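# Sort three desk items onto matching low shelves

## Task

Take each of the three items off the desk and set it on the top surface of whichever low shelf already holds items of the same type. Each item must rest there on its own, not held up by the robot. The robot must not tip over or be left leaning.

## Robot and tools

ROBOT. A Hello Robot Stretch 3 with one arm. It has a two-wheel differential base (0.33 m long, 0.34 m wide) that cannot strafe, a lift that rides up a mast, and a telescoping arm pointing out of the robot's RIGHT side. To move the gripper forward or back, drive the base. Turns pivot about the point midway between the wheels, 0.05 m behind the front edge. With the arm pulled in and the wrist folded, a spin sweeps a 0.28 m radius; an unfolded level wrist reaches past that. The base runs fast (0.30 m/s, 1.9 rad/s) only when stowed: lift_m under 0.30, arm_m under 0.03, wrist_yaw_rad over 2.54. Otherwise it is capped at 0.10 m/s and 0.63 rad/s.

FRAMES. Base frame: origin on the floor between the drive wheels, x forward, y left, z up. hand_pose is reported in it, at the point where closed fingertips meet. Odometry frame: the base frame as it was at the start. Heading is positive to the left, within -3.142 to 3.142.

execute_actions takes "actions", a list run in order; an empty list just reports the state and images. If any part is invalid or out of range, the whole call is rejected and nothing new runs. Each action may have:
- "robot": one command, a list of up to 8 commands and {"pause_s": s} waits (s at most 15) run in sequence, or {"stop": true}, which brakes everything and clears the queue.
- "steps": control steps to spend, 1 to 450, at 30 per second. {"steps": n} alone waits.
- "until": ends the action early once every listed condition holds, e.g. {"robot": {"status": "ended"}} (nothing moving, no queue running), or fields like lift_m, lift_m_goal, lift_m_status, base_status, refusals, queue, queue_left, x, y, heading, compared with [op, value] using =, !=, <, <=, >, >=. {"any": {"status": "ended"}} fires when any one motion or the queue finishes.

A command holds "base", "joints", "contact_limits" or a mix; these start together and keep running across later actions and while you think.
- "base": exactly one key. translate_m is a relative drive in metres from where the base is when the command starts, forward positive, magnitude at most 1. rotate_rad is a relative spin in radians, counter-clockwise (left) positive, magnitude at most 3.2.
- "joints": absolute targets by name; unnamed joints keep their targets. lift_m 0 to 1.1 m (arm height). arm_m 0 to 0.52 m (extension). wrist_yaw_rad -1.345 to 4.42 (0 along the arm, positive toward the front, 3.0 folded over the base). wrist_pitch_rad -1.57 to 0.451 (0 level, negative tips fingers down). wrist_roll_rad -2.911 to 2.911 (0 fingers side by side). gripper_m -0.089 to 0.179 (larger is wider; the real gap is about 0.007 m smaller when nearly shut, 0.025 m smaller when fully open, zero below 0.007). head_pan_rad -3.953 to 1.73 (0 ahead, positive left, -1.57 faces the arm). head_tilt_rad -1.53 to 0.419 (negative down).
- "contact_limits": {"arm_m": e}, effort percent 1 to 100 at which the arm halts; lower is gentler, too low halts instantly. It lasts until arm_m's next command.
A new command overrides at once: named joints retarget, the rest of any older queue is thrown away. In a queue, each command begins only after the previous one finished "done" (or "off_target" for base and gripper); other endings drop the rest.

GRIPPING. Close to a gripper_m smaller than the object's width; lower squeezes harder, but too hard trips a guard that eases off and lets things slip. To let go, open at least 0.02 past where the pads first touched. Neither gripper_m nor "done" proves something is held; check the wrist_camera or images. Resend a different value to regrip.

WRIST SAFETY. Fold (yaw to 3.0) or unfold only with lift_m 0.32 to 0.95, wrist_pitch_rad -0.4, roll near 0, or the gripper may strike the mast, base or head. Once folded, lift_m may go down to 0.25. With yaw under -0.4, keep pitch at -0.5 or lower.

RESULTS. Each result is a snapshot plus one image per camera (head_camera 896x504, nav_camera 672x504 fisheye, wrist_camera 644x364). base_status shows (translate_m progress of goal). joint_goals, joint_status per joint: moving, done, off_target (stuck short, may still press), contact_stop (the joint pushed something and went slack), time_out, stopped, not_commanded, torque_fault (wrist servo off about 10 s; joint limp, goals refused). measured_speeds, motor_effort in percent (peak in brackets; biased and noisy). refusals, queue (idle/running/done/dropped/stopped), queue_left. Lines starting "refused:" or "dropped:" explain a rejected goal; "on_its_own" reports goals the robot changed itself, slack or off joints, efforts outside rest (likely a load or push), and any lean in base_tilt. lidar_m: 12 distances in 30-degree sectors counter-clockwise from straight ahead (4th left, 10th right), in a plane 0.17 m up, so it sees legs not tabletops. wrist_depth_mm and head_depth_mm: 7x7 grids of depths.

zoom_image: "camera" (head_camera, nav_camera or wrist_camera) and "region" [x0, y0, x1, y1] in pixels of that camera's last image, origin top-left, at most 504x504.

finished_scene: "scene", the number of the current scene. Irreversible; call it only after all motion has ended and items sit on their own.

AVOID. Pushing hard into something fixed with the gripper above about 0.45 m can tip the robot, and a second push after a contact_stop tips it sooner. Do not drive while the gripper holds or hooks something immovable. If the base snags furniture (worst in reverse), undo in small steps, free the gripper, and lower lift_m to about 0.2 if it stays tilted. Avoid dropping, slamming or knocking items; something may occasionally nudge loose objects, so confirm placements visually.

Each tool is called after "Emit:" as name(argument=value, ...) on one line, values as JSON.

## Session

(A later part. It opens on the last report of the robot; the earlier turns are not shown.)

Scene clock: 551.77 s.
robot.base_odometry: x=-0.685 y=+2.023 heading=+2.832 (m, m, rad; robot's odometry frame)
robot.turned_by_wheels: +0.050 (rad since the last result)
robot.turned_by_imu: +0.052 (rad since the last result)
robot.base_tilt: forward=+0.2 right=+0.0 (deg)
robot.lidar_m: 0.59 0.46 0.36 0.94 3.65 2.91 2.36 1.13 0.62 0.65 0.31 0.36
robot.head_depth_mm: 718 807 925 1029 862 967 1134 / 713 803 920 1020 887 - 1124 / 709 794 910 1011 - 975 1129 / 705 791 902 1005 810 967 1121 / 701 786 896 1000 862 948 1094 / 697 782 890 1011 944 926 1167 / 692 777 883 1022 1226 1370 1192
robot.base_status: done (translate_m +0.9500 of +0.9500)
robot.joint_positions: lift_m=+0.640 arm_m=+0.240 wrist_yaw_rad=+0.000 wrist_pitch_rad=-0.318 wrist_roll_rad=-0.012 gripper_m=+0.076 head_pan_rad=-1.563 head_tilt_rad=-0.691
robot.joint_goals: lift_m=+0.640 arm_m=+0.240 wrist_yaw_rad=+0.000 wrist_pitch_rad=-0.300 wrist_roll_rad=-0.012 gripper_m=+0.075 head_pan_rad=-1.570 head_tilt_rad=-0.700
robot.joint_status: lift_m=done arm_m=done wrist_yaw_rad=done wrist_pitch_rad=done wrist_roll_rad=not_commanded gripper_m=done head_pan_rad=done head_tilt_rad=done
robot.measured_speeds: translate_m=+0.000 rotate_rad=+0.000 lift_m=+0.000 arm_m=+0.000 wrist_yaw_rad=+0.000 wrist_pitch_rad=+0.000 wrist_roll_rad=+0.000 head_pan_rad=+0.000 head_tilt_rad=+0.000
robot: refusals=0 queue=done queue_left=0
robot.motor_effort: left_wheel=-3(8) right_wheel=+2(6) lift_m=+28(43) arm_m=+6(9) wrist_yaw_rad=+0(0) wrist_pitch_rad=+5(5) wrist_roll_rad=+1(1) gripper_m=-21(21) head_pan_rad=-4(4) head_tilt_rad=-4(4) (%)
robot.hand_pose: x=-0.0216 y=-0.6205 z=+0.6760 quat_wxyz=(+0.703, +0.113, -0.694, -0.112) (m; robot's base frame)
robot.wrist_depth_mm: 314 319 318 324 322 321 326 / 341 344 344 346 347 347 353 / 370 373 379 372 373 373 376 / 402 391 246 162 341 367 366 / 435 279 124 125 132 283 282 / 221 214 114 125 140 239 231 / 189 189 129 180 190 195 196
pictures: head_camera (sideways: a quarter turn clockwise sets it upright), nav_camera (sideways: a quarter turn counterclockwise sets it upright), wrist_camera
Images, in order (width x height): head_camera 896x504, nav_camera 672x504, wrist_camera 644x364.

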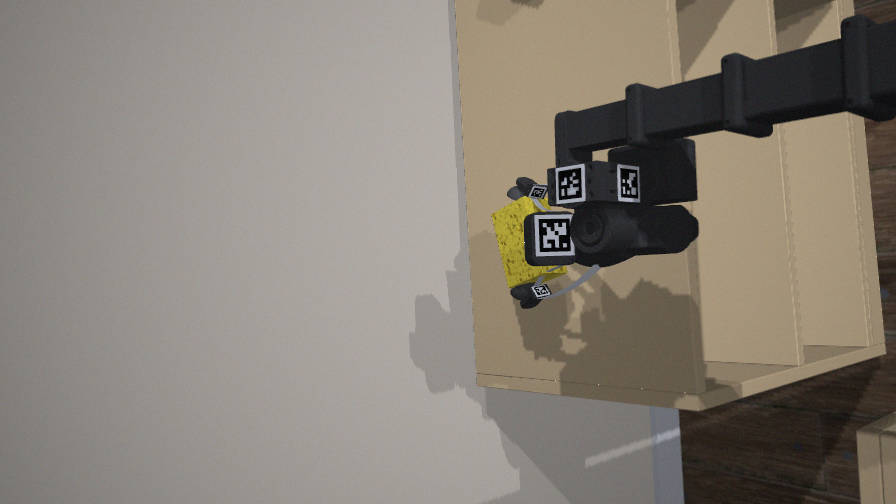

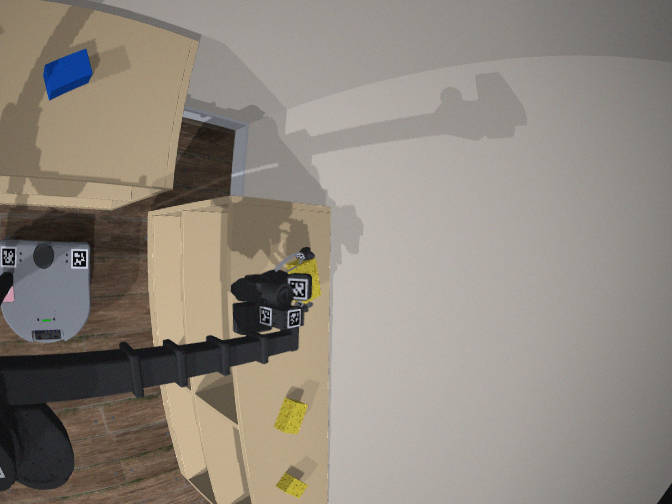

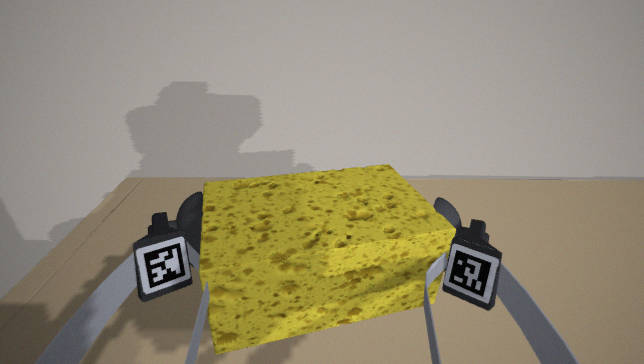

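Emit:
execute_actions(actions=[{"robot":[{"joints":{"arm_m":0.21}},{"joints":{"lift_m":0.592}},{"joints":{"gripper_m":0.14}},{"joints":{"lift_m":0.67}},{"joints":{"arm_m":0.0,"lift_m":0.75}}],"steps":450,"until":{"robot":{"status":"ended"}}}])

Scene clock: 565.37 s.
robot.base_odometry: x=-0.685 y=+2.023 heading=+2.832 (m, m, rad; robot's odometry frame)
robot.turned_by_wheels: +0.000 (rad since the last result)
robot.turned_by_imu: +0.002 (rad since the last result)
robot.base_tilt: forward=+0.2 right=+0.0 (deg)
robot.lidar_m: 0.58 0.47 0.36 0.94 3.66 2.92 2.36 1.13 0.62 0.66 0.31 0.36
robot.head_depth_mm: 718 807 924 1029 859 963 - / 713 804 916 1019 861 963 - / 709 798 910 1011 864 777 - / 706 790 905 1005 817 779 1118 / 698 787 896 1001 864 961 1094 / 697 780 889 1010 944 930 1170 / 694 776 884 1025 1219 1365 1194
robot.base_status: done (translate_m +0.9500 of +0.9500)
robot.joint_positions: lift_m=+0.750 arm_m=+0.000 wrist_yaw_rad=+0.000 wrist_pitch_rad=-0.318 wrist_roll_rad=-0.012 gripper_m=+0.140 head_pan_rad=-1.563 head_tilt_rad=-0.691
robot.joint_goals: lift_m=+0.750 arm_m=+0.000 wrist_yaw_rad=+0.000 wrist_pitch_rad=-0.300 wrist_roll_rad=-0.012 gripper_m=+0.140 head_pan_rad=-1.570 head_tilt_rad=-0.700
robot.joint_status: lift_m=done arm_m=done wrist_yaw_rad=done wrist_pitch_rad=done wrist_roll_rad=not_commanded gripper_m=done head_pan_rad=done head_tilt_rad=done
robot.measured_speeds: translate_m=+0.000 rotate_rad=+0.000 lift_m=+0.000 arm_m=+0.000 wrist_yaw_rad=+0.000 wrist_pitch_rad=+0.000 wrist_roll_rad=+0.000 head_pan_rad=+0.000 head_tilt_rad=+0.000
robot: refusals=0 queue=done queue_left=0
robot.motor_effort: left_wheel=-3(2) right_wheel=+2(2) lift_m=+42(43) arm_m=-4(2) wrist_yaw_rad=+0(0) wrist_pitch_rad=+5(5) wrist_roll_rad=+1(1) gripper_m=+1(97) head_pan_rad=-3(4) head_tilt_rad=-5(4) (%)
robot.hand_pose: x=-0.0216 y=-0.3812 z=+0.7856 quat_wxyz=(+0.703, +0.113, -0.694, -0.112) (m; robot's base frame)
robot.wrist_depth_mm: 538 540 538 537 537 540 552 / 576 573 572 590 590 583 590 / 634 629 634 644 646 623 635 / 687 707 580 590 588 596 615 / 718 742 444 399 453 486 440 / 755 355 367 369 375 - 385 / 833 311 308 321 325 326 334
pictures: head_camera (sideways: a quarter turn clockwise sets it upright), nav_camera (sideways: a quarter turn counterclockwise sets it upright), wrist_camera
Images, in order (width x height): head_camera 896x504, nav_camera 672x504, wrist_camera 644x364.

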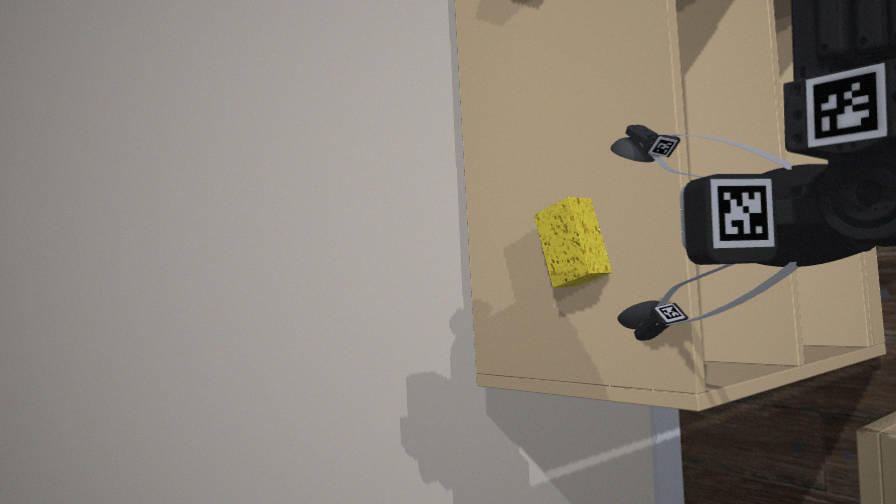

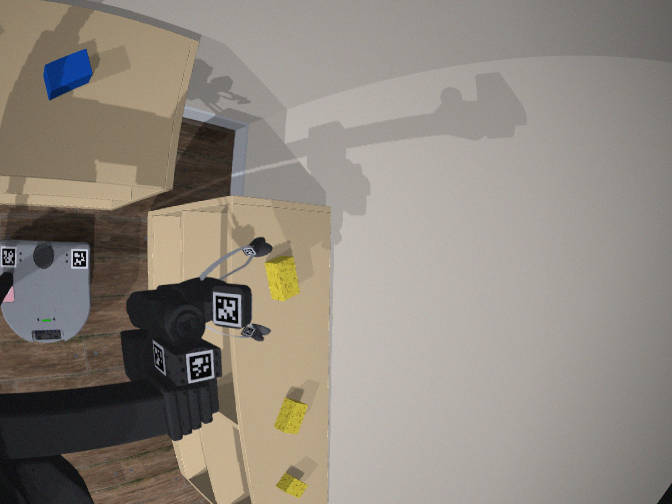

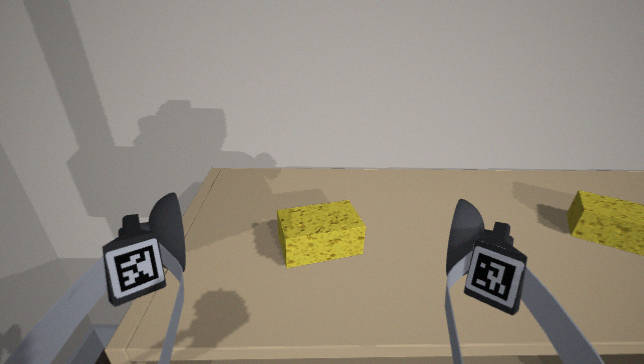

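Roll's landing was not seen, but it was released at the right height.

Emit:
finished_scene(scene=1)

The scene is finished: the task was done.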